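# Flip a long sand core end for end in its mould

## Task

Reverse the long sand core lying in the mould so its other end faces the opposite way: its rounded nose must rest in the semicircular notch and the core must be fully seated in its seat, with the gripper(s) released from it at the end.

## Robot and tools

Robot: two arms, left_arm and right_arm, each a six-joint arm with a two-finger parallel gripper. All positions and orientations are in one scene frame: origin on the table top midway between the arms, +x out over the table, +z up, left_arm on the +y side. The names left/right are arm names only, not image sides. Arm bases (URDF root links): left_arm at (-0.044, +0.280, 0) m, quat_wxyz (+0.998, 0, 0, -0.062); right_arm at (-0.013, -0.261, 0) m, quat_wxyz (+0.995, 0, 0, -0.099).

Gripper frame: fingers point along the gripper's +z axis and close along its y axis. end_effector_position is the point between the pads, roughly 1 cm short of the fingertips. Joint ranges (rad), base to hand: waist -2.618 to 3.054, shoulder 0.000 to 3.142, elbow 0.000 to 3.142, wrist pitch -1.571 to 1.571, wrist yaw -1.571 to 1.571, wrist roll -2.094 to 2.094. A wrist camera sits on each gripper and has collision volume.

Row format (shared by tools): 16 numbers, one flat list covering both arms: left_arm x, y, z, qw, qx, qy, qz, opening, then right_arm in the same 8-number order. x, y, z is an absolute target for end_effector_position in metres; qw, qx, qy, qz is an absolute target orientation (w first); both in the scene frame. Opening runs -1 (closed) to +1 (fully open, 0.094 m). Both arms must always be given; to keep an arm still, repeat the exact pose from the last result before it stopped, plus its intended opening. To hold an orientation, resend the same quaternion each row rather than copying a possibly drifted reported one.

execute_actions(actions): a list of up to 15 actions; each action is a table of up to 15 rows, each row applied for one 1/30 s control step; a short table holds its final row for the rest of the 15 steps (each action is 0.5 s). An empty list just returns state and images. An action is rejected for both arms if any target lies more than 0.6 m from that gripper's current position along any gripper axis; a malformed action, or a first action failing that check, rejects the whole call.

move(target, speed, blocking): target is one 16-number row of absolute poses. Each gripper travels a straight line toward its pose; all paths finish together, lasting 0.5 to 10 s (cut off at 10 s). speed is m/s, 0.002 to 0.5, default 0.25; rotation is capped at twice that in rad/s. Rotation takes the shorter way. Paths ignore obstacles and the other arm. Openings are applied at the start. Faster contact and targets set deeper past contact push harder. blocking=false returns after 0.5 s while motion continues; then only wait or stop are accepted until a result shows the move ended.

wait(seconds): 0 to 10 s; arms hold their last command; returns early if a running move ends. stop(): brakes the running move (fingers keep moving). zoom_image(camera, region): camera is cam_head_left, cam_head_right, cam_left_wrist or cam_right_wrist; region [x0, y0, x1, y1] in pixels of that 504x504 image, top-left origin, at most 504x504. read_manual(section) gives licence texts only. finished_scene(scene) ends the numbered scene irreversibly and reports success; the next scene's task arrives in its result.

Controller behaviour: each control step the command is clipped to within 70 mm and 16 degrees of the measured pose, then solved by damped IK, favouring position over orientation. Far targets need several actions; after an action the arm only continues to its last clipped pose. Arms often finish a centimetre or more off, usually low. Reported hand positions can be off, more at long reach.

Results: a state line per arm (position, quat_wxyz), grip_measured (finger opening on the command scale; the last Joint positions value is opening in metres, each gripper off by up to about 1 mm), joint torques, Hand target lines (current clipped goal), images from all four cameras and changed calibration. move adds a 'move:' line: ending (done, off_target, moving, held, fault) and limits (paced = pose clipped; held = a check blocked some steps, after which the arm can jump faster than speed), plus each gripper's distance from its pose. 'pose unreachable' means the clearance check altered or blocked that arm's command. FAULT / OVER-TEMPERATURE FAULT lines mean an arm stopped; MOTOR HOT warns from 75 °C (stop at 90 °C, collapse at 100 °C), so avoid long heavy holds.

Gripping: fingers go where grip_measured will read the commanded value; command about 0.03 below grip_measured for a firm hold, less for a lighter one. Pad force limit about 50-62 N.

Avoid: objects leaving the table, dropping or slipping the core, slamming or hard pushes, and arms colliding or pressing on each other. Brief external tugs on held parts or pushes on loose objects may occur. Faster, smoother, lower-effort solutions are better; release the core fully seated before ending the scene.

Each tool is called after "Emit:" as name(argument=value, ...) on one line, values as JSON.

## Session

Emit:
execute_actions(actions=[])

Scene clock: 0.00 s.
left_arm: end_effector_position=(+0.5450, +0.5912, +0.3406) grip_measured=+1.000 end_effector_quat_wxyz=(+0.632, -0.137, +0.642, +0.412) | right_arm: end_effector_position=(+0.3243, -0.1854, +0.2148) grip_measured=+1.000 end_effector_quat_wxyz=(+0.099, -0.451, +0.886, -0.050)
Joint positions: left_arm=[ 0.502  2.222  1.89   0.483 -0.405  0.428  0.094] | right_arm=[ 0.445  1.692  1.761 -1.423  0.053 -0.701  0.094]
Joint velocities: left_arm=[ 0.012  0.007 -0.002 -0.066  0.051  0.007  0.   ] | right_arm=[ 0.012  0.002  0.007 -0.051 -0.007 -0.037  0.   ]
Joint torques (N m, as the arm reports them, + toward a larger angle): no reading
Motor temperatures (°C, as the motors report them): left_arm=[21 28 25 28 25 23] | right_arm=[22 28 26 28 25 23]
Hand target (left_arm): +0.542, +0.590, +0.355; +0.641, -0.139, +0.632, +0.413
Hand target (right_arm): +0.326, -0.184, +0.222; +0.114, -0.449, +0.885, -0.052
camera_calibration (this result's frames):
cam_left_wrist: T_world_to_cam=[[0.687032, -0.69131, -0.223781, 0.105973], [-0.3947, -0.0964776, -0.913731, 0.62182], [0.610081, 0.716089, -0.339143, -0.53913], [0, 0, 0, 1]] pos_world=[0.501538, 0.519317, 0.409049]
cam_right_wrist: T_world_to_cam=[[0.622719, -0.776558, 0.0958069, -0.358626], [-0.71849, -0.51903, 0.463012, 0.0647573], [-0.309829, -0.357163, -0.881159, 0.323237], [0, 0, 0, 1]] pos_world=[0.369999, -0.129435, 0.289199]

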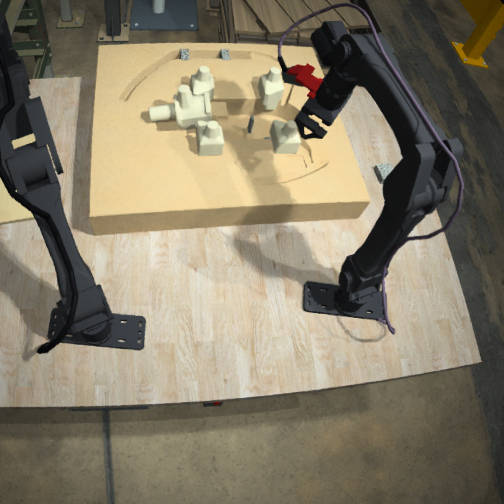

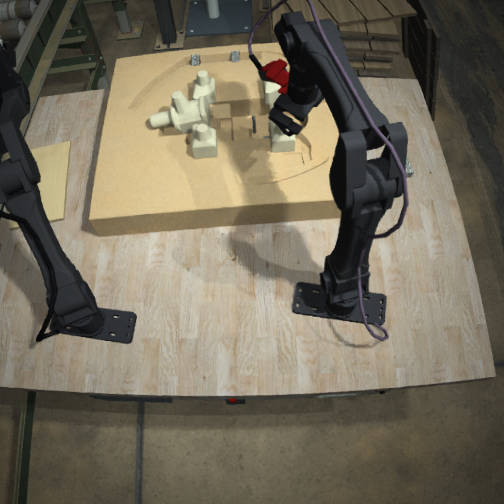

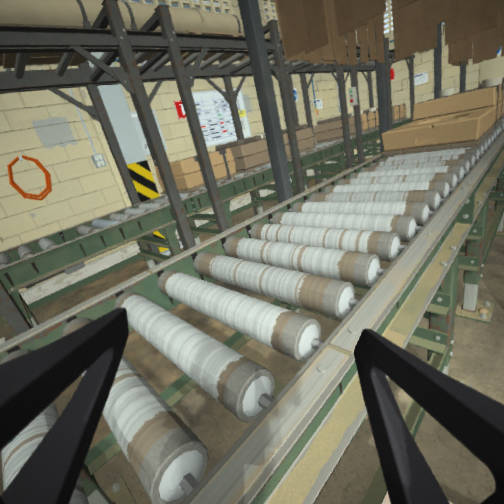

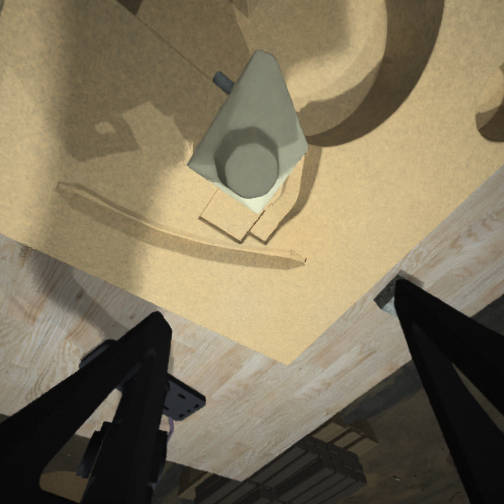

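Emit:
move(target=[0.36,0.13,0.28,0.355,0.09,0.930,-0.023,0.6,0.33,-0.17,0.28,0.3998,-0.4435,0.7681,0.2309,-1], speed=0.3)

Scene clock: 3.47 s.
left_arm: end_effector_position=(+0.3573, +0.1322, +0.2686) grip_measured=+0.602 end_effector_quat_wxyz=(+0.354, +0.092, +0.930, -0.031) | right_arm: end_effector_position=(+0.3333, -0.1725, +0.2701) grip_measured=-0.992 end_effector_quat_wxyz=(+0.383, -0.438, +0.780, +0.231)
Joint positions: left_arm=[-0.295  1.587  1.639 -0.909 -0.153 -0.165  0.075] | right_arm=[ 0.068  1.5    1.491 -1.099 -0.836 -0.947  0.   ]
Joint velocities: left_arm=[ 0.002 -0.007 -0.027 -0.037 -0.037  0.066 -0.   ] | right_arm=[-0.002  0.007 -0.002  0.081 -0.051 -0.051  0.   ]
Joint torques (N m, as the arm reports them, + toward a larger angle): left_arm=[-0.1  -5.51  9.44  1.31 -0.07 -0.04] | right_arm=[-0.4  -9.15  6.53  1.39 -0.58 -0.03]
Motor temperatures (°C, as the motors report them): left_arm=[21 29 26 29 25 23] | right_arm=[22 28 26 28 25 23]
Hand target (left_arm): +0.359, +0.130, +0.277; +0.360, +0.089, +0.928, -0.036
Hand target (right_arm): +0.331, -0.171, +0.281; +0.403, -0.444, +0.766, +0.231
Off the commanded pose (left_arm): 0.012 m, 1 deg.
Off the commanded pose (right_arm): 0.011 m, 2 deg.
move: off_target (left_arm, right_arm)
camera_calibration (this result's frames):
cam_left_wrist: T_world_to_cam=[[-0.10782, -0.987217, 0.117379, 0.132891], [-0.969624, 0.078348, -0.231713, 0.436847], [0.219555, -0.138797, -0.965676, 0.300532], [0, 0, 0, 1]] pos_world=[0.371922, 0.13868, 0.375842]
cam_right_wrist: T_world_to_cam=[[0.76458, -0.59127, -0.25655, -0.279687], [-0.643287, -0.724746, -0.24683, 0.1835], [-0.0399899, 0.353756, -0.934482, 0.4265], [0, 0, 0, 1]] pos_world=[0.348942, -0.183257, 0.372096]

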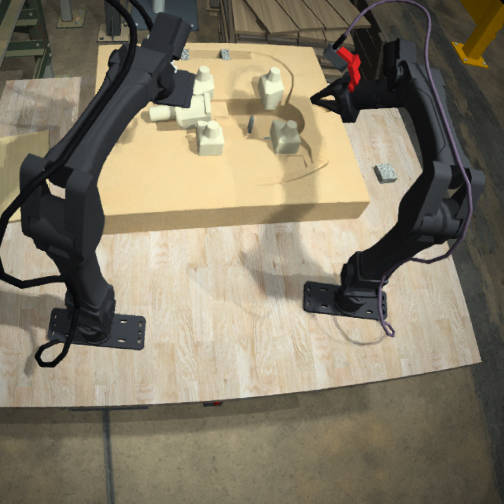

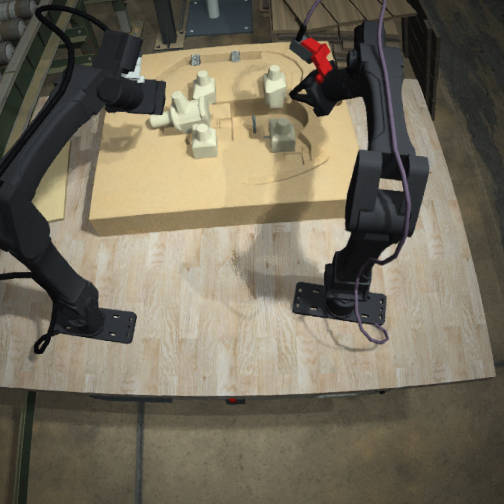

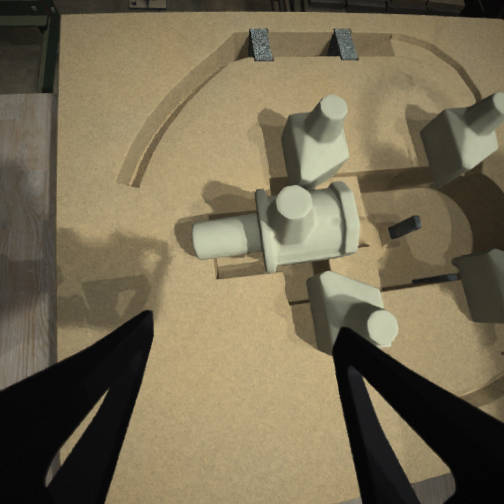

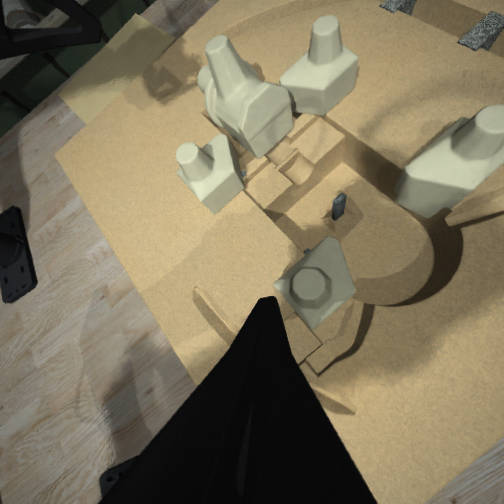

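Emit:
zoom_image(camera="cam_left_wrist", region=[170, 150, 410, 320])

Region (170, 150, 410, 320) of cam_left_wrist's 504x504 image, scaled by 2.100, with more detail than that image has; it fills the top 357 rows of this view, and the rest is white.

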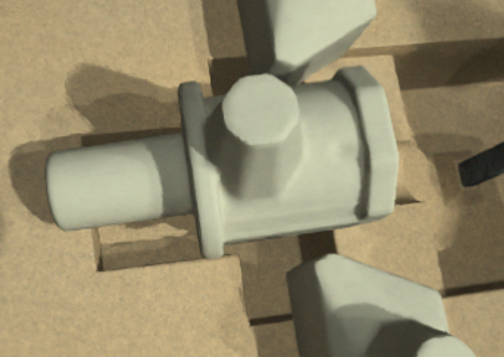

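Emit:
move(target=[0.44,0.081,0.25,0.3812,0.0805,0.9204,-0.0334,0.2,0.33,-0.17,0.28,0.3998,-0.4435,0.7681,0.2309,-1], speed=0.2)

Scene clock: 6.13 s.
left_arm: end_effector_position=(+0.4351, +0.0849, +0.2353) grip_measured=+0.202 end_effector_quat_wxyz=(+0.361, +0.085, +0.928, -0.029) | right_arm: end_effector_position=(+0.3337, -0.1731, +0.2697) grip_measured=-0.992 end_effector_quat_wxyz=(+0.382, -0.438, +0.780, +0.229)
Joint positions: left_arm=[-0.329  1.909  1.876 -0.816 -0.189 -0.199  0.056] | right_arm=[ 0.068  1.5    1.491 -1.098 -0.832 -0.947  0.   ]
Joint velocities: left_arm=[0.012 0.007 0.002 0.007 0.007 0.081 0.001] | right_arm=[-0.002 -0.022  0.017 -0.022  0.051 -0.066  0.001]
Joint torques (N m, as the arm reports them, + toward a larger angle): left_arm=[-0.7  -8.44  9.71  1.48 -0.2  -0.08] | right_arm=[-0.22 -9.15  6.58  1.38 -0.56 -0.02]
Motor temperatures (°C, as the motors report them): left_arm=[21 29 26 29 25 23] | right_arm=[22 29 26 29 25 23]
Hand target (left_arm): +0.440, +0.081, +0.251; +0.381, +0.081, +0.920, -0.033
Hand target (right_arm): +0.330, -0.170, +0.280; +0.400, -0.444, +0.768, +0.231
Off the commanded pose (left_arm): 0.016 m, 3 deg.
Off the commanded pose (right_arm): 0.011 m, 3 deg.
move: off_target (left_arm, right_arm)
camera_calibration (this result's frames):
cam_left_wrist: T_world_to_cam=[[-0.0952508, -0.988459, 0.1178, 0.093125], [-0.967119, 0.0638559, -0.246178, 0.511784], [0.235815, -0.137376, -0.962039, 0.236601], [0, 0, 0, 1]] pos_world=[0.448032, 0.091873, 0.342639]
cam_right_wrist: T_world_to_cam=[[0.763632, -0.593692, -0.253764, -0.281257], [-0.64449, -0.724487, -0.24444, 0.18304], [-0.0387267, 0.350211, -0.93587, 0.425679], [0, 0, 0, 1]] pos_world=[0.349229, -0.183447, 0.371749]

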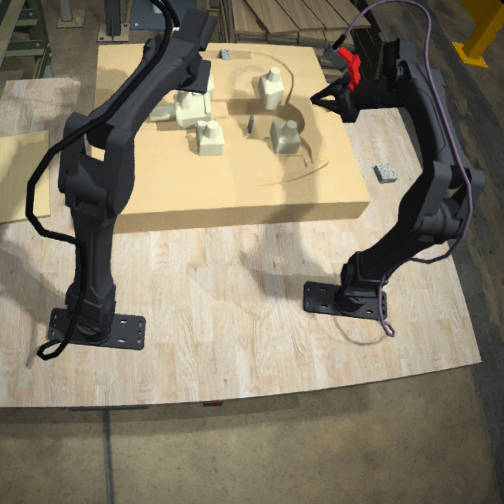

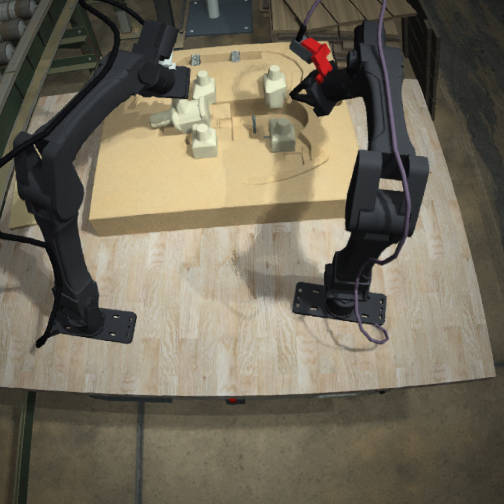

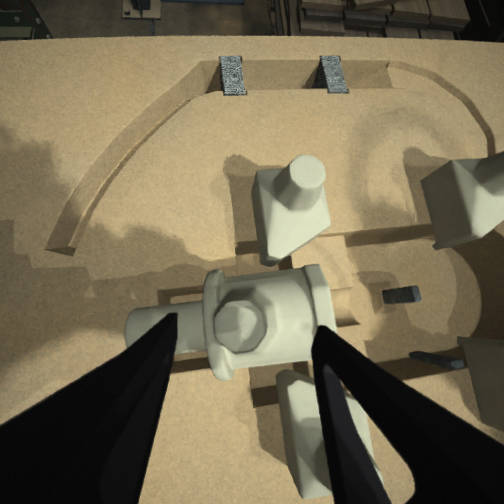

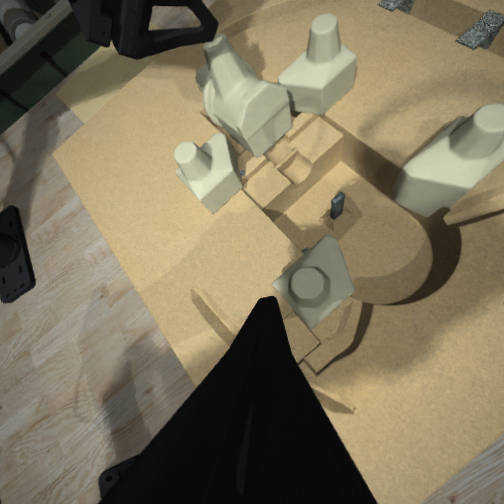

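Emit:
execute_actions(actions=[[[0.446,0.079,0.245,0.3827,0,0.9239,0,0.2,0.33,-0.17,0.28,0.3998,-0.4435,0.7681,0.2309,-1]],[[0.448,0.079,0.225,0.3827,0,0.9239,0,0.2,0.33,-0.17,0.28,0.3998,-0.4435,0.7681,0.2309,-1]],[[0.448,0.079,0.205,0.3827,0,0.9239,0,0.2,0.33,-0.17,0.28,0.3998,-0.4435,0.7681,0.2309,-1]],[[0.448,0.079,0.192,0.3827,0,0.9239,0,0.2,0.33,-0.17,0.28,0.3998,-0.4435,0.7681,0.2309,-1]],[[0.448,0.079,0.192,0.3827,0,0.9239,0,0.2,0.33,-0.17,0.28,0.3998,-0.4435,0.7681,0.2309,-1]]])

Scene clock: 10.87 s.
left_arm: end_effector_position=(+0.4476, +0.0761, +0.1875) grip_measured=+0.202 end_effector_quat_wxyz=(+0.375, +0.006, +0.927, -0.001) | right_arm: end_effector_position=(+0.3337, -0.1731, +0.2697) grip_measured=-0.992 end_effector_quat_wxyz=(+0.382, -0.438, +0.780, +0.229)
Joint positions: left_arm=[-0.383  1.97   1.76  -0.655 -0.338 -0.368  0.056] | right_arm=[ 0.068  1.5    1.491 -1.098 -0.832 -0.947  0.   ]
Joint velocities: left_arm=[ 0.002  0.007 -0.017  0.066 -0.037  0.007 -0.001] | right_arm=[-0.007 -0.007 -0.012  0.007  0.022 -0.007 -0.002]
Joint torques (N m, as the arm reports them, + toward a larger angle): left_arm=[ 0.15 -9.8   6.09  1.42 -0.33 -0.05] | right_arm=[-0.23 -9.14  6.63  1.37 -0.54 -0.04]
Motor temperatures (°C, as the motors report them): left_arm=[21 30 27 30 25 23] | right_arm=[22 29 26 29 25 23]
Hand target (left_arm): +0.448, +0.079, +0.192; +0.383, -0.000, +0.924, +0.000
Hand target (right_arm): +0.330, -0.170, +0.280; +0.399, -0.444, +0.768, +0.231
Off the commanded pose (left_arm): 0.005 m, 1 deg.
Off the commanded pose (right_arm): 0.011 m, 3 deg.
camera_calibration (this result's frames):
cam_left_wrist: T_world_to_cam=[[0.0679436, -0.98986, 0.124746, 0.0169699], [-0.957206, -0.0999312, -0.271606, 0.525441], [0.281318, -0.100954, -0.95429, 0.161901], [0, 0, 0, 1]] pos_world=[0.456257, 0.0856503, 0.295096]
cam_right_wrist: T_world_to_cam=[[0.763632, -0.593692, -0.253764, -0.281257], [-0.64449, -0.724487, -0.24444, 0.18304], [-0.0387267, 0.350211, -0.93587, 0.425679], [0, 0, 0, 1]] pos_world=[0.349229, -0.183447, 0.371749]

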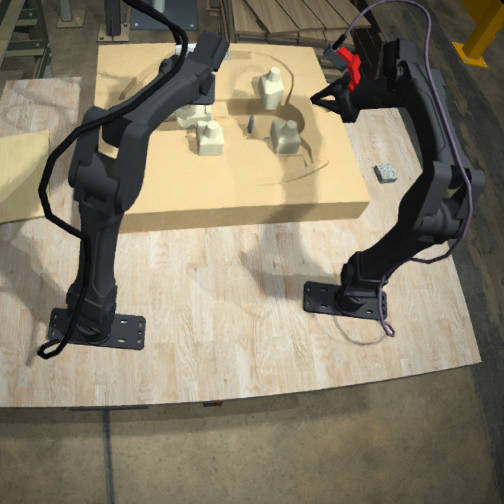

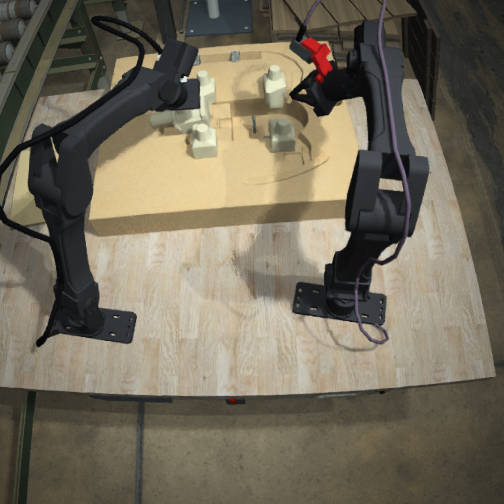

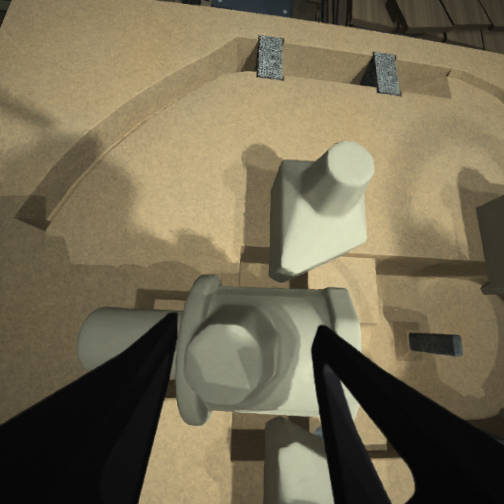

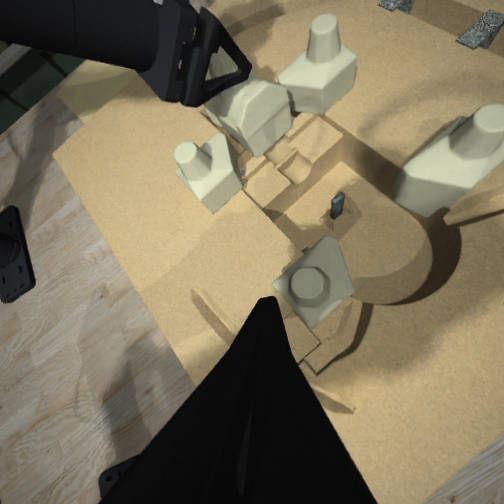

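Emit:
execute_actions(actions=[[[0.446,0.086,0.187,0.3827,0,0.9239,0,0.2,0.33,-0.17,0.28,0.3998,-0.4435,0.7681,0.2309,-1]],[[0.446,0.086,0.185,0.3827,0,0.9239,0,0.2,0.33,-0.17,0.28,0.3998,-0.4435,0.7681,0.2309,-1]]])

Scene clock: 12.07 s.
left_arm: end_effector_position=(+0.4488, +0.0795, +0.1783) grip_measured=+0.202 end_effector_quat_wxyz=(+0.378, +0.002, +0.926, -0.001) | right_arm: end_effector_position=(+0.3337, -0.1731, +0.2697) grip_measured=-0.992 end_effector_quat_wxyz=(+0.382, -0.438, +0.780, +0.229)
Joint positions: left_arm=[-0.376  1.964  1.708 -0.603 -0.339 -0.368  0.056] | right_arm=[ 0.068  1.5    1.491 -1.098 -0.832 -0.947  0.   ]
Joint velocities: left_arm=[ 0.007  0.002  0.012  0.081 -0.081 -0.007 -0.001] | right_arm=[ 0.007 -0.007 -0.002  0.007 -0.081 -0.022  0.001]
Joint torques (N m, as the arm reports them, + toward a larger angle): left_arm=[  0.7  -10.66   5.47   1.37  -0.2    0.04] | right_arm=[-0.14 -9.1   6.58  1.38 -0.56 -0.04]
Motor temperatures (°C, as the motors report them): left_arm=[21 30 27 30 25 23] | right_arm=[22 29 26 29 25 23]
Hand target (left_arm): +0.446, +0.086, +0.185; +0.383, +0.000, +0.924, +0.000
Hand target (right_arm): +0.330, -0.170, +0.280; +0.399, -0.444, +0.768, +0.231
Off the commanded pose (left_arm): 0.010 m, 1 deg.
Off the commanded pose (right_arm): 0.011 m, 3 deg.
camera_calibration (this result's frames):
cam_left_wrist: T_world_to_cam=[[0.0736573, -0.988994, 0.128316, 0.0181182], [-0.954504, -0.107192, -0.278265, 0.525008], [0.288957, -0.101982, -0.951895, 0.149361], [0, 0, 0, 1]] pos_world=[0.456629, 0.0894274, 0.285942]
cam_right_wrist: T_world_to_cam=[[0.763632, -0.593692, -0.253764, -0.281257], [-0.64449, -0.724487, -0.24444, 0.18304], [-0.0387267, 0.350211, -0.93587, 0.425679], [0, 0, 0, 1]] pos_world=[0.349229, -0.183447, 0.371749]

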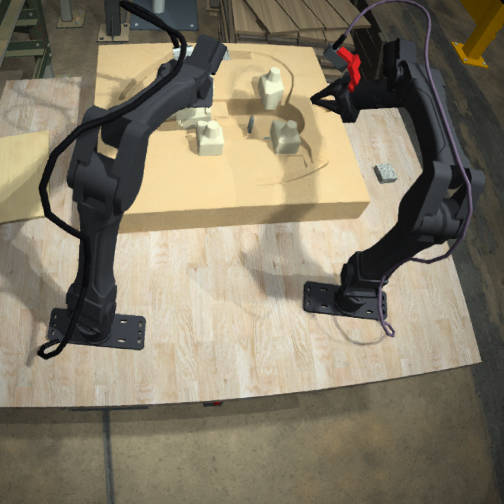

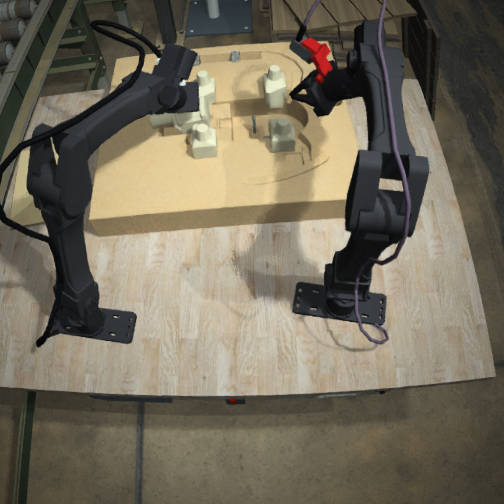

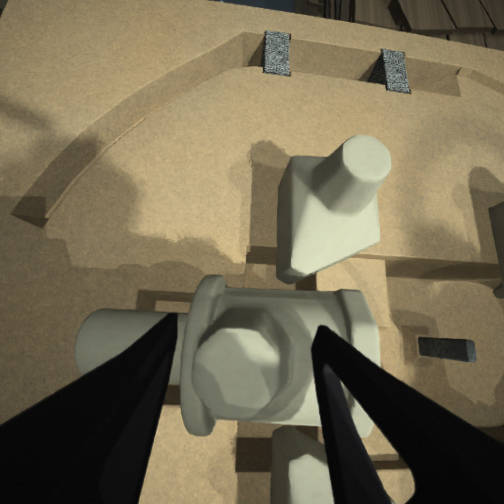

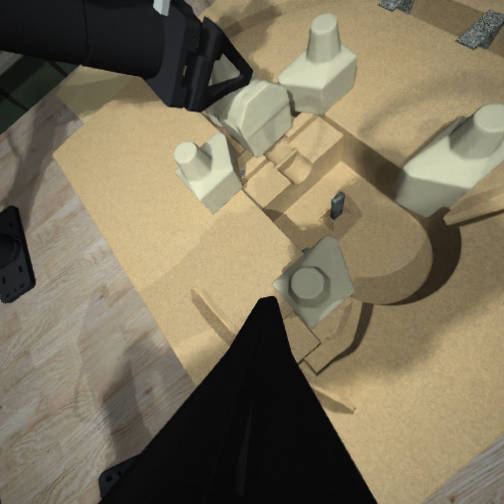

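Centered. Close and lift.

Emit:
execute_actions(actions=[[[0.448,0.081,0.183,0.3827,0,0.9239,0,-0.4,0.33,-0.17,0.28,0.3998,-0.4435,0.7681,0.2309,-1]],[[0.448,0.081,0.183,0.3827,0,0.9239,0,-0.4,0.33,-0.17,0.28,0.3998,-0.4435,0.7681,0.2309,-1]],[[0.455,0.081,0.22,0.4027,0,0.9153,0,-0.4,0.33,-0.17,0.28,0.3998,-0.4435,0.7681,0.2309,-1]],[[0.462,0.081,0.25,0.4226,0,0.9063,0,-0.4,0.33,-0.17,0.28,0.3998,-0.4435,0.7681,0.2309,-1]],[[0.465,0.081,0.29,0.4226,0,0.9063,0,-0.4,0.33,-0.17,0.28,0.3998,-0.4435,0.7681,0.2309,-1]],[[0.465,0.081,0.33,0.4226,0,0.9063,0,-0.4,0.33,-0.17,0.28,0.3998,-0.4435,0.7681,0.2309,-1]],[[0.465,0.081,0.33,0.4226,0,0.9063,0,-0.4,0.33,-0.17,0.28,0.3998,-0.4435,0.7681,0.2309,-1]]])

Scene clock: 15.97 s.
left_arm: end_effector_position=(+0.4461, +0.0808, +0.2670) grip_measured=-0.222 end_effector_quat_wxyz=(+0.333, +0.029, +0.942, +0.028) | right_arm: end_effector_position=(+0.3337, -0.1731, +0.2697) grip_measured=-0.992 end_effector_quat_wxyz=(+0.382, -0.438, +0.780, +0.229)
Joint positions: left_arm=[-0.376  2.199  2.505 -1.272 -0.338 -0.332  0.037] | right_arm=[ 0.068  1.5    1.491 -1.098 -0.832 -0.947  0.   ]
Joint velocities: left_arm=[ 0.007  0.002 -0.007  0.037 -0.095 -0.022 -0.001] | right_arm=[ 0.002 -0.012 -0.017 -0.051 -0.051 -0.007 -0.002]
Joint torques (N m, as the arm reports them, + toward a larger angle): left_arm=[  0.39 -13.09  10.93   1.96  -0.65  -0.09] | right_arm=[-0.16 -9.02  6.56  1.37 -0.54  0.  ]
Motor temperatures (°C, as the motors report them): left_arm=[21 31 27 30 25 23] | right_arm=[22 29 27 29 25 23]
Hand target (left_arm): +0.456, +0.085, +0.331; +0.421, -0.001, +0.907, +0.001
Hand target (right_arm): +0.330, -0.170, +0.280; +0.399, -0.444, +0.768, +0.231
Off the commanded pose (left_arm): 0.066 m, 12 deg.
Off the commanded pose (right_arm): 0.011 m, 3 deg.
camera_calibration (this result's frames):
cam_left_wrist: T_world_to_cam=[[0.0550043, -0.997364, 0.0473237, 0.0388589], [-0.9794, -0.0631149, -0.191812, 0.531732], [0.194293, -0.0357984, -0.98029, 0.279153], [0, 0, 0, 1]] pos_world=[0.464404, 0.0823098, 0.373804]
cam_right_wrist: T_world_to_cam=[[0.763632, -0.593692, -0.253764, -0.281257], [-0.64449, -0.724487, -0.24444, 0.18304], [-0.0387267, 0.350211, -0.93587, 0.425679], [0, 0, 0, 1]] pos_world=[0.349229, -0.183447, 0.371749]

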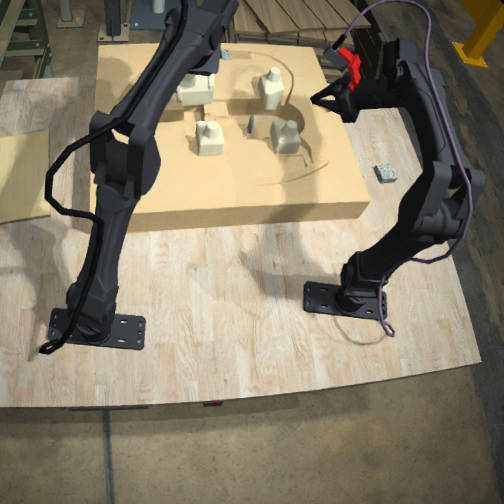

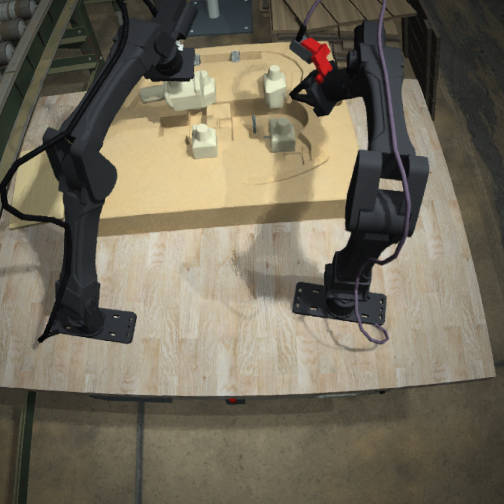

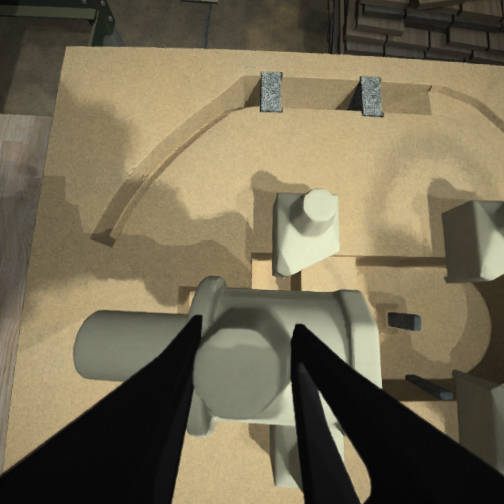

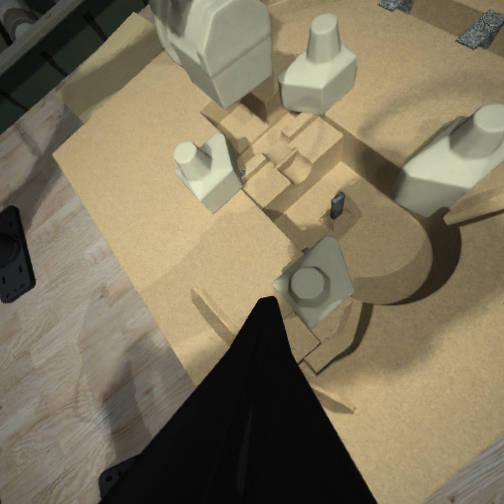

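Emit:
move(target=[0.39,0.17,0.33,0.4226,0,0.9063,0,-0.4,0.33,-0.17,0.28,0.3998,-0.4435,0.7681,0.2309,-1], speed=0.15)

Emit:
move(target=[0.11,0.065,0.24,0.0990,0.8924,0.2391,-0.3696,-0.4,0.33,-0.2,0.28,0.3998,-0.4435,0.7681,0.2309,-1], speed=0.3)

Scene clock: 19.20 s.
left_arm: end_effector_position=(+0.3718, +0.1710, +0.2780) grip_measured=-0.218 end_effector_quat_wxyz=(+0.332, +0.019, +0.943, +0.025) | right_arm: end_effector_position=(+0.3337, -0.1733, +0.2695) grip_measured=-0.992 end_effector_quat_wxyz=(+0.382, -0.438, +0.781, +0.229)
Joint positions: left_arm=[-0.241  1.681  1.816 -1.07  -0.258 -0.24   0.037] | right_arm=[ 0.068  1.5    1.491 -1.098 -0.83  -0.947  0.   ]
Joint velocities: left_arm=[-0.007 -0.007 -0.007  0.022 -0.007  0.007  0.   ] | right_arm=[-0.017  0.007 -0.002 -0.037  0.022  0.022 -0.001]
Joint torques (N m, as the arm reports them, + toward a larger angle): left_arm=[  0.34 -10.29   8.37   2.16  -0.43  -0.01] | right_arm=[-0.15 -9.16  6.53  1.37 -0.56  0.  ]
Motor temperatures (°C, as the motors report them): left_arm=[21 32 27 31 25 23] | right_arm=[22 30 27 29 26 23]
Hand target (left_arm): +0.384, +0.172, +0.332; +0.422, +0.000, +0.907, +0.003
Hand target (right_arm): +0.330, -0.170, +0.280; +0.399, -0.444, +0.768, +0.231
Off the commanded pose (left_arm): 0.055 m, 12 deg.
Off the commanded pose (right_arm): 0.012 m, 3 deg.
move: off_target (left_arm, right_arm)
camera_calibration (this result's frames):
cam_left_wrist: T_world_to_cam=[[0.0716671, -0.995564, 0.0609525, 0.122087], [-0.978565, -0.0820089, -0.188907, 0.468877], [0.193068, -0.0461076, -0.980102, 0.309781], [0, 0, 0, 1]] pos_world=[0.390269, 0.17428, 0.384749]
cam_right_wrist: T_world_to_cam=[[0.763181, -0.594557, -0.253097, -0.281647], [-0.645028, -0.724377, -0.243346, 0.182801], [-0.0386547, 0.348971, -0.936336, 0.425468], [0, 0, 0, 1]] pos_world=[0.349305, -0.183514, 0.371581]

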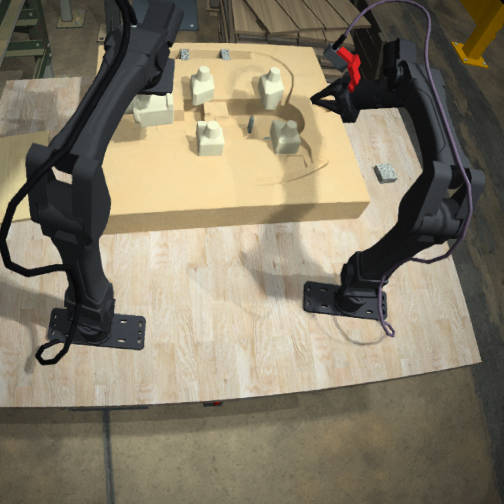

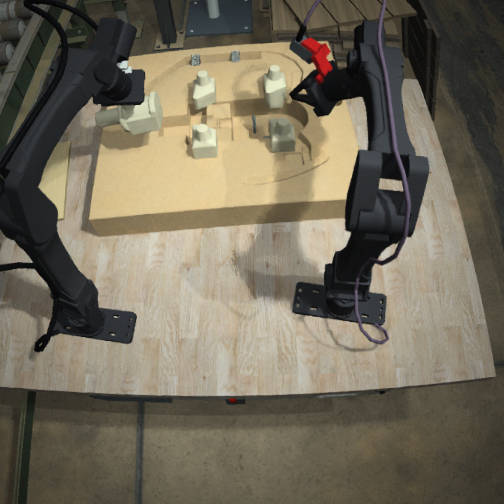

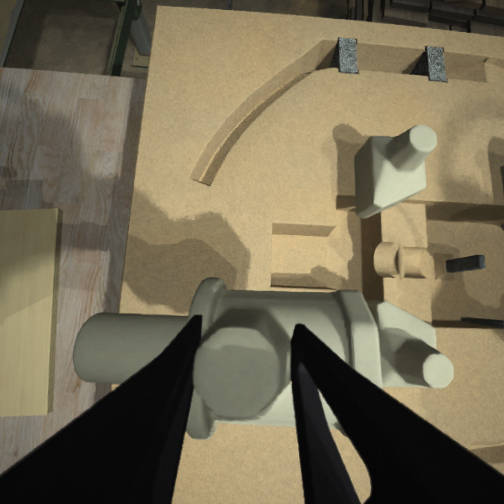

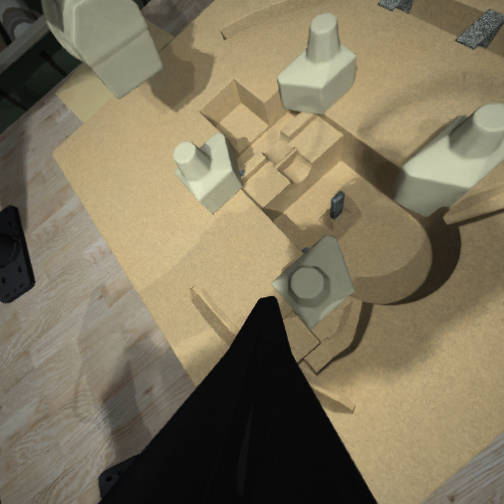

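Scene clock: 24.13 s.
left_arm: end_effector_position=(+0.1248, +0.0709, +0.2153) grip_measured=-0.218 end_effector_quat_wxyz=(+0.197, +0.896, +0.320, -0.237) | right_arm: end_effector_position=(+0.3270, -0.2003, +0.2714) grip_measured=-0.992 end_effector_quat_wxyz=(+0.390, -0.442, +0.776, +0.224)
Joint positions: left_arm=[-0.372  1.52   1.469 -1.547  0.626  1.968  0.037] | right_arm=[-0.034  1.51   1.513 -1.198 -0.876 -1.091  0.   ]
Joint velocities: left_arm=[-0.002 -0.012  0.007 -0.081 -0.022  0.022  0.   ] | right_arm=[-0.002 -0.007 -0.017 -0.022  0.007 -0.007  0.   ]
Joint torques (N m, as the arm reports them, + toward a larger angle): left_arm=[-0.77 -7.85  6.5   0.15  1.3   0.06] | right_arm=[-0.58 -5.26  9.42  1.   -0.6  -0.15]
Motor temperatures (°C, as the motors report them): left_arm=[21 32 27 30 25 23] | right_arm=[22 29 27 29 26 23]
Hand target (left_arm): +0.110, +0.065, +0.237; +0.233, +0.890, +0.304, -0.249
Hand target (right_arm): +0.330, -0.200, +0.280; +0.401, -0.443, +0.768, +0.230
Off the commanded pose (left_arm): 0.029 m, 21 deg; orientation clipped at the last step of the last action.
Off the commanded pose (right_arm): 0.009 m, 2 deg.
joint sent to its limit (left arm) — the command would take joint 4 (wrist pitch) past its lower limit, so that joint was sent only as far as its limit.
move: off_target (left_arm); limits=paced
camera_calibration (this result's frames):
cam_left_wrist: T_world_to_cam=[[-0.748196, 0.657334, -0.0900837, 0.0615797], [0.663298, 0.737905, -0.124628, -0.0698277], [-0.0154493, -0.152999, -0.988106, 0.326692], [0, 0, 0, 1]] pos_world=[0.0974375, 0.0610312, 0.319651]
cam_right_wrist: T_world_to_cam=[[0.770223, -0.59234, -0.23641, -0.298478], [-0.637459, -0.726648, -0.256179, 0.159916], [-0.0200421, 0.348017, -0.937274, 0.430349], [0, 0, 0, 1]] pos_world=[0.34046, -0.210366, 0.373759]

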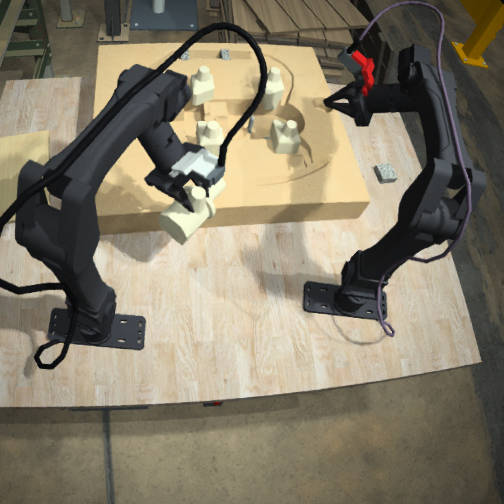

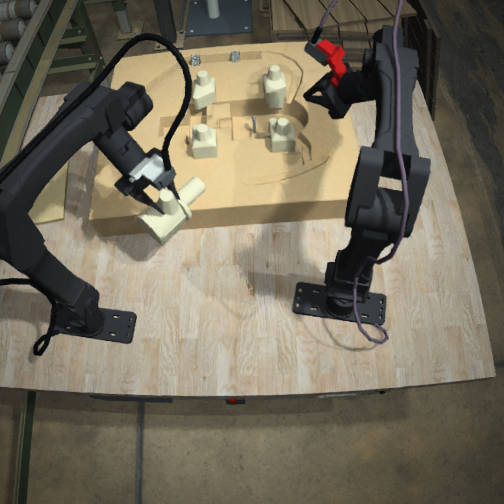

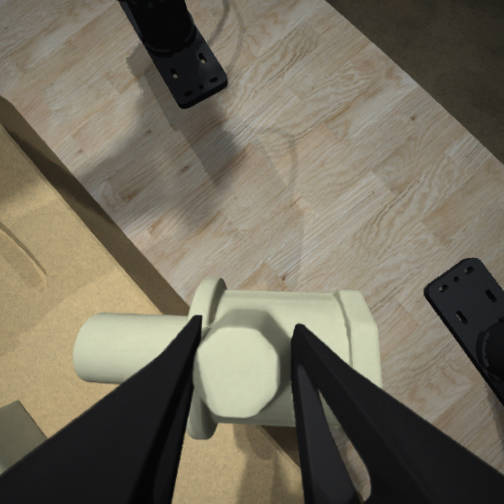

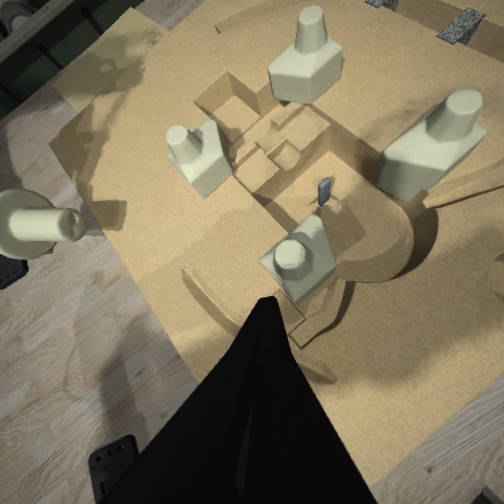

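Emit:
move(target=[0.085,0.06,0.135,0.0990,0.8924,0.2391,-0.3696,-0.4,0.33,-0.2,0.28,0.3998,-0.4435,0.7681,0.2309,-1], speed=0.12)

Scene clock: 28.10 s.
left_arm: end_effector_position=(+0.1029, +0.0636, +0.1184) grip_measured=-0.225 end_effector_quat_wxyz=(+0.088, +0.909, +0.257, -0.317) | right_arm: end_effector_position=(+0.3282, -0.2008, +0.2684) grip_measured=-0.992 end_effector_quat_wxyz=(+0.386, -0.441, +0.778, +0.227)
Joint positions: left_arm=[-0.461  1.745  1.289 -1.44   0.597  2.107  0.036] | right_arm=[-0.034  1.519  1.513 -1.199 -0.874 -1.092  0.   ]
Joint velocities: left_arm=[ 0.002  0.007  0.002  0.037 -0.051  0.051 -0.   ] | right_arm=[ 0.017 -0.002 -0.012  0.037  0.037  0.007 -0.001]
Joint torques (N m, as the arm reports them, + toward a larger angle): left_arm=[-0.65 -6.67  5.18 -0.56  1.33 -0.02] | right_arm=[-0.64 -6.26  9.42  0.99 -0.66 -0.04]
Motor temperatures (°C, as the motors report them): left_arm=[21 31 27 30 25 23] | right_arm=[22 29 27 29 26 23]
Hand target (left_arm): +0.088, +0.059, +0.133; +0.096, +0.892, +0.263, -0.355
Hand target (right_arm): +0.330, -0.200, +0.280; +0.400, -0.443, +0.768, +0.230
Off the commanded pose (left_arm): 0.025 m, 7 deg.
Off the commanded pose (right_arm): 0.012 m, 2 deg.
joint sent to its limit (left arm) — the command would take joint 6 (wrist roll) past its upper limit, so that joint was sent only as far as its limit.
move: off_target (left_arm, right_arm)
camera_calibration (this result's frames):
cam_left_wrist: T_world_to_cam=[[-0.59425, 0.795106, 0.12113, -0.00829844], [0.775486, 0.606378, -0.175862, -0.0590167], [-0.213279, -0.0105716, -0.976934, 0.239524], [0, 0, 0, 1]] pos_world=[0.0919208, 0.0449167, 0.224626]
cam_right_wrist: T_world_to_cam=[[0.767704, -0.592439, -0.244229, -0.297513], [-0.640138, -0.726411, -0.250102, 0.158827], [-0.02924, 0.348345, -0.93691, 0.430689], [0, 0, 0, 1]] pos_world=[0.342666, -0.210913, 0.370578]

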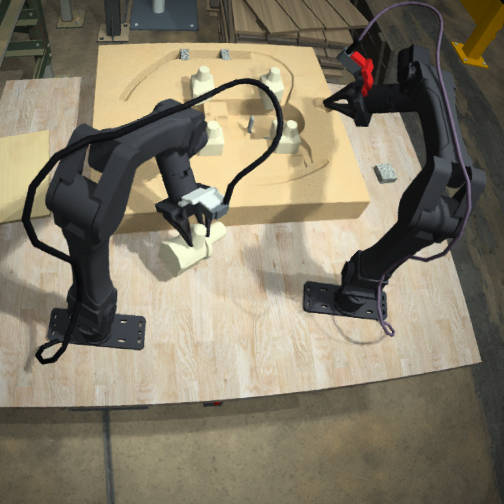

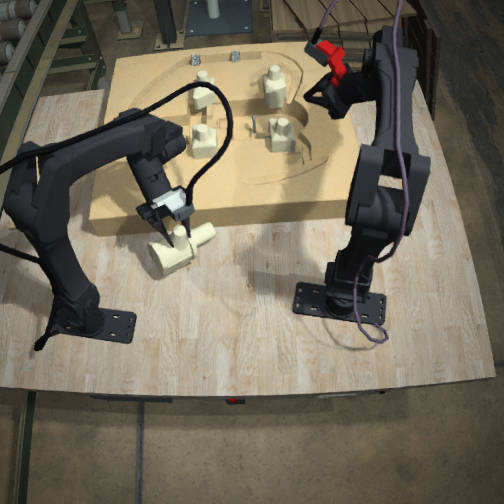

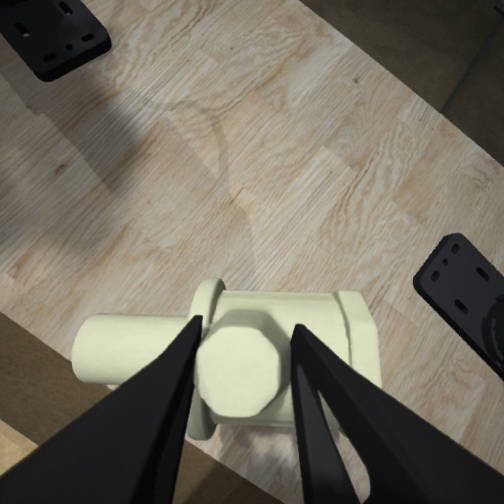

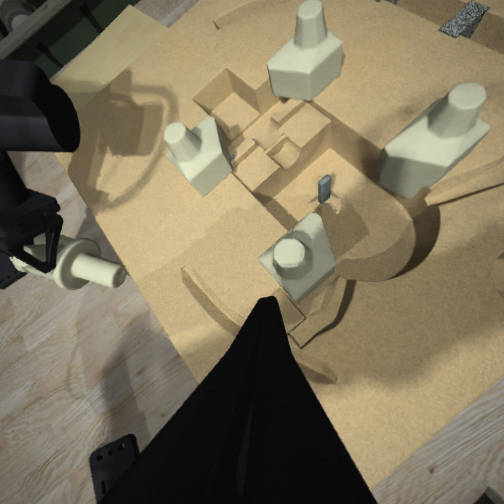

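Emit:
execute_actions(actions=[[[0.083,0.06,0.125,0.1223,0.8654,0.2563,-0.4128,-0.4,0.33,-0.2,0.28,0.3998,-0.4435,0.7681,0.2309,-1]],[[0.083,0.06,0.115,0.1223,0.8654,0.2563,-0.4128,-0.4,0.33,-0.2,0.28,0.3998,-0.4435,0.7681,0.2309,-1]],[[0.083,0.06,0.107,0.1223,0.8654,0.2563,-0.4128,-0.4,0.33,-0.2,0.28,0.3998,-0.4435,0.7681,0.2309,-1]],[[0.083,0.06,0.100,0.1223,0.8654,0.2563,-0.4128,-0.4,0.33,-0.2,0.28,0.3998,-0.4435,0.7681,0.2309,-1]],[[0.083,0.06,0.100,0.1223,0.8654,0.2563,-0.4128,-0.4,0.33,-0.2,0.28,0.3998,-0.4435,0.7681,0.2309,-1]]])

Scene clock: 31.07 s.
left_arm: end_effector_position=(+0.0949, +0.0626, +0.0966) grip_measured=-0.225 end_effector_quat_wxyz=(+0.113, +0.886, +0.279, -0.353) | right_arm: end_effector_position=(+0.3281, -0.2007, +0.2684) grip_measured=-0.992 end_effector_quat_wxyz=(+0.386, -0.441, +0.778, +0.227)
Joint positions: left_arm=[-0.429  1.757  1.167 -1.338  0.686  2.108  0.036] | right_arm=[-0.034  1.519  1.513 -1.199 -0.874 -1.092  0.   ]
Joint velocities: left_arm=[ 0.007  0.012 -0.007  0.022 -0.007  0.037 -0.001] | right_arm=[-0.007 -0.012 -0.002 -0.022 -0.007 -0.037 -0.001]
Joint torques (N m, as the arm reports them, + toward a larger angle): left_arm=[ 0.06 -5.21  3.11 -0.34  1.19 -0.01] | right_arm=[-0.74 -6.21  9.61  1.03 -0.62 -0.05]
Motor temperatures (°C, as the motors report them): left_arm=[21 31 27 30 25 23] | right_arm=[22 29 28 29 26 23]
Hand target (left_arm): +0.084, +0.060, +0.100; +0.115, +0.867, +0.290, -0.389
Hand target (right_arm): +0.330, -0.200, +0.280; +0.400, -0.443, +0.768, +0.230
Off the commanded pose (left_arm): 0.013 m, 8 deg.
Off the commanded pose (right_arm): 0.012 m, 2 deg.
joint sent to its limit (left arm) — the command would take joint 6 (wrist roll) past its upper limit, so that joint was sent only as far as its limit.
camera_calibration (this result's frames):
cam_left_wrist: T_world_to_cam=[[-0.633093, 0.764193, 0.1233, -0.00422349], [0.721758, 0.640332, -0.262753, -0.0447058], [-0.279747, -0.0773543, -0.956952, 0.225058], [0, 0, 0, 1]] pos_world=[0.0925523, 0.0492633, 0.204144]
cam_right_wrist: T_world_to_cam=[[0.767914, -0.59209, -0.244414, -0.297364], [-0.639879, -0.726574, -0.250292, 0.158764], [-0.02939, 0.348598, -0.936811, 0.430761], [0, 0, 0, 1]] pos_world=[0.3426, -0.210874, 0.370599]

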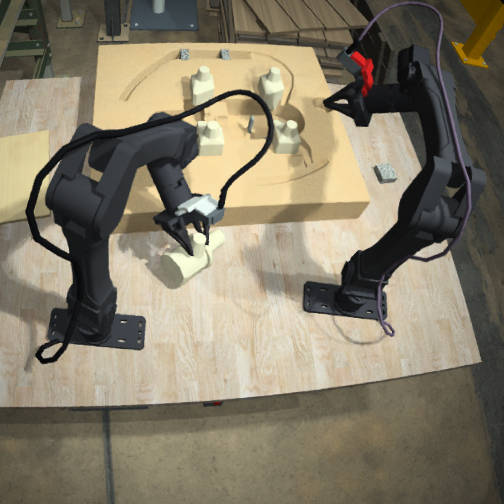

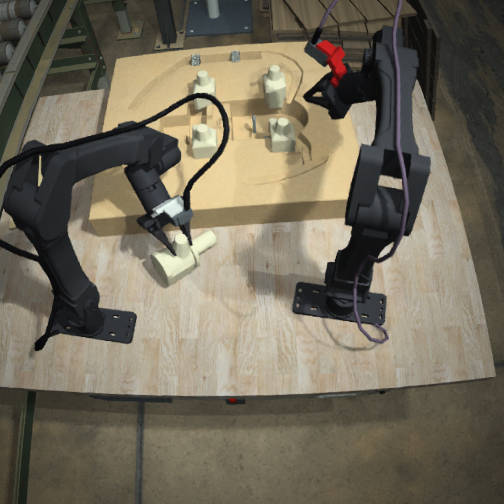

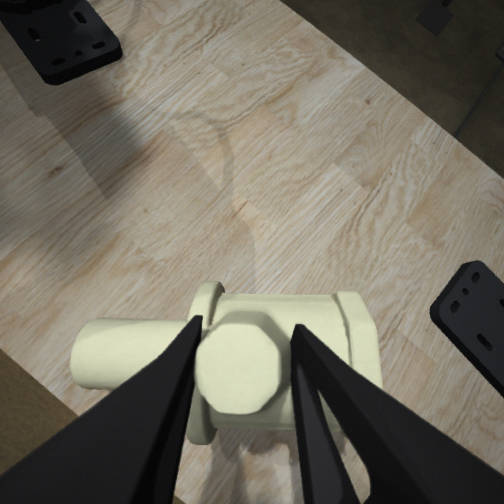

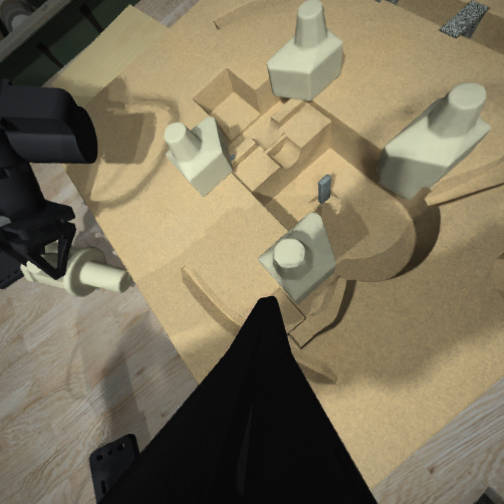

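Emit:
execute_actions(actions=[[[0.09,0.062,0.093,0.113,0.886,0.279,-0.353,-0.4,0.33,-0.2,0.28,0.3998,-0.4435,0.7681,0.2309,-1]],[[0.093,0.062,0.092,0.113,0.886,0.279,-0.353,-0.4,0.33,-0.2,0.28,0.3998,-0.4435,0.7681,0.2309,-1]],[[0.094,0.062,0.094,0.113,0.886,0.279,-0.353,-0.15,0.33,-0.2,0.28,0.3998,-0.4435,0.7681,0.2309,-1]],[[0.094,0.062,0.094,0.113,0.886,0.279,-0.353,0.3,0.33,-0.2,0.28,0.3998,-0.4435,0.7681,0.2309,-1]],[[0.094,0.062,0.13,0.113,0.886,0.279,-0.353,0.3,0.33,-0.2,0.28,0.3998,-0.4435,0.7681,0.2309,-1]],[[0.094,0.062,0.16,0.113,0.886,0.279,-0.353,0.3,0.33,-0.2,0.28,0.3998,-0.4435,0.7681,0.2309,-1]]])

Scene clock: 34.37 s.
left_arm: end_effector_position=(+0.0938, +0.0655, +0.1479) grip_measured=+0.298 end_effector_quat_wxyz=(+0.104, +0.886, +0.283, -0.351) | right_arm: end_effector_position=(+0.3281, -0.2007, +0.2684) grip_measured=-0.992 end_effector_quat_wxyz=(+0.386, -0.441, +0.778, +0.227)
Joint positions: left_arm=[-0.429  1.706  1.321 -1.55   0.672  2.099  0.061] | right_arm=[-0.034  1.519  1.513 -1.199 -0.874 -1.092  0.   ]
Joint velocities: left_arm=[ 0.002  0.002 -0.012 -0.081 -0.037 -0.066 -0.   ] | right_arm=[ 0.012 -0.002  0.007  0.007 -0.007  0.022 -0.   ]
Joint torques (N m, as the arm reports them, + toward a larger angle): left_arm=[-0.39 -7.    7.32 -0.27  0.61 -0.09] | right_arm=[-0.65 -6.22  9.48  1.04 -0.59 -0.08]
Motor temperatures (°C, as the motors report them): left_arm=[21 31 27 30 25 23] | right_arm=[22 29 28 29 26 23]
Hand target (left_arm): +0.093, +0.062, +0.160; +0.117, +0.886, +0.281, -0.349
Hand target (right_arm): +0.330, -0.200, +0.280; +0.400, -0.443, +0.768, +0.230
Off the commanded pose (left_arm): 0.013 m, 1 deg.
Off the commanded pose (right_arm): 0.012 m, 2 deg.
joint sent to its limit (left arm) — the command would take joint 4 (wrist pitch) past its lower limit, so that joint was sent only as far as its limit.
camera_calibration (this result's frames):
cam_left_wrist: T_world_to_cam=[[-0.633749, 0.760857, 0.139495, -0.0155775], [0.720332, 0.646207, -0.252067, -0.0341326], [-0.28193, -0.0592639, -0.957603, 0.273203], [0, 0, 0, 1]] pos_world=[0.0917386, 0.0501001, 0.255189]
cam_right_wrist: T_world_to_cam=[[0.767914, -0.59209, -0.244414, -0.297364], [-0.639879, -0.726574, -0.250292, 0.158764], [-0.02939, 0.348598, -0.936811, 0.430761], [0, 0, 0, 1]] pos_world=[0.3426, -0.210874, 0.370599]

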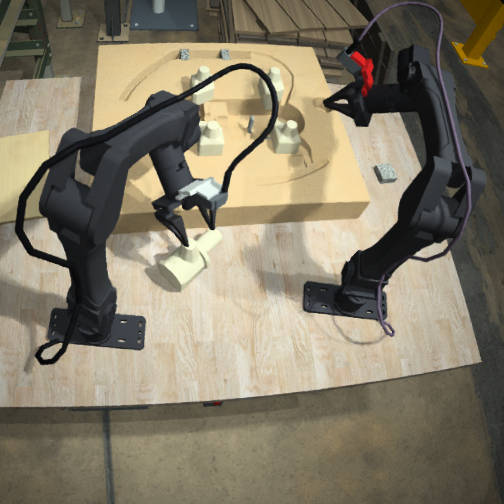

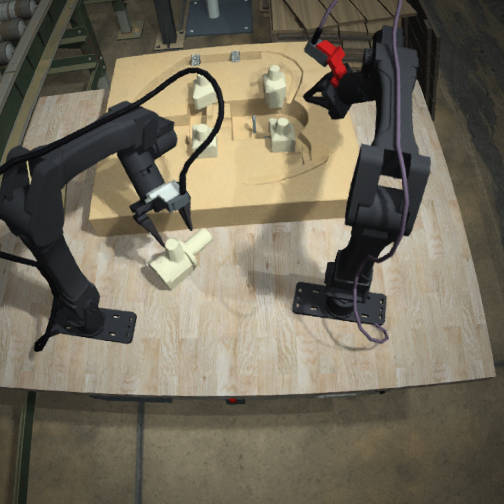

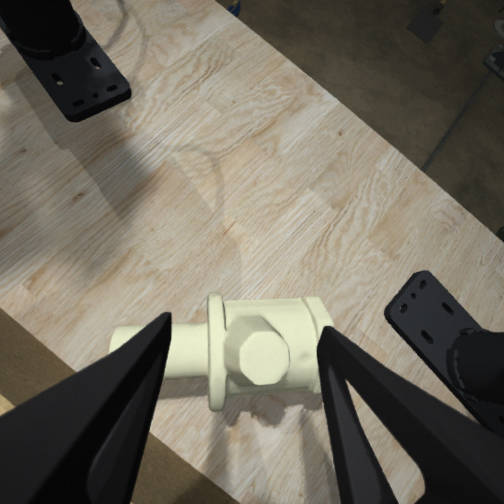

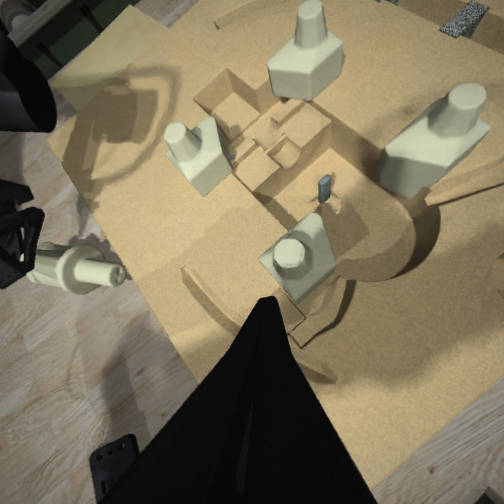

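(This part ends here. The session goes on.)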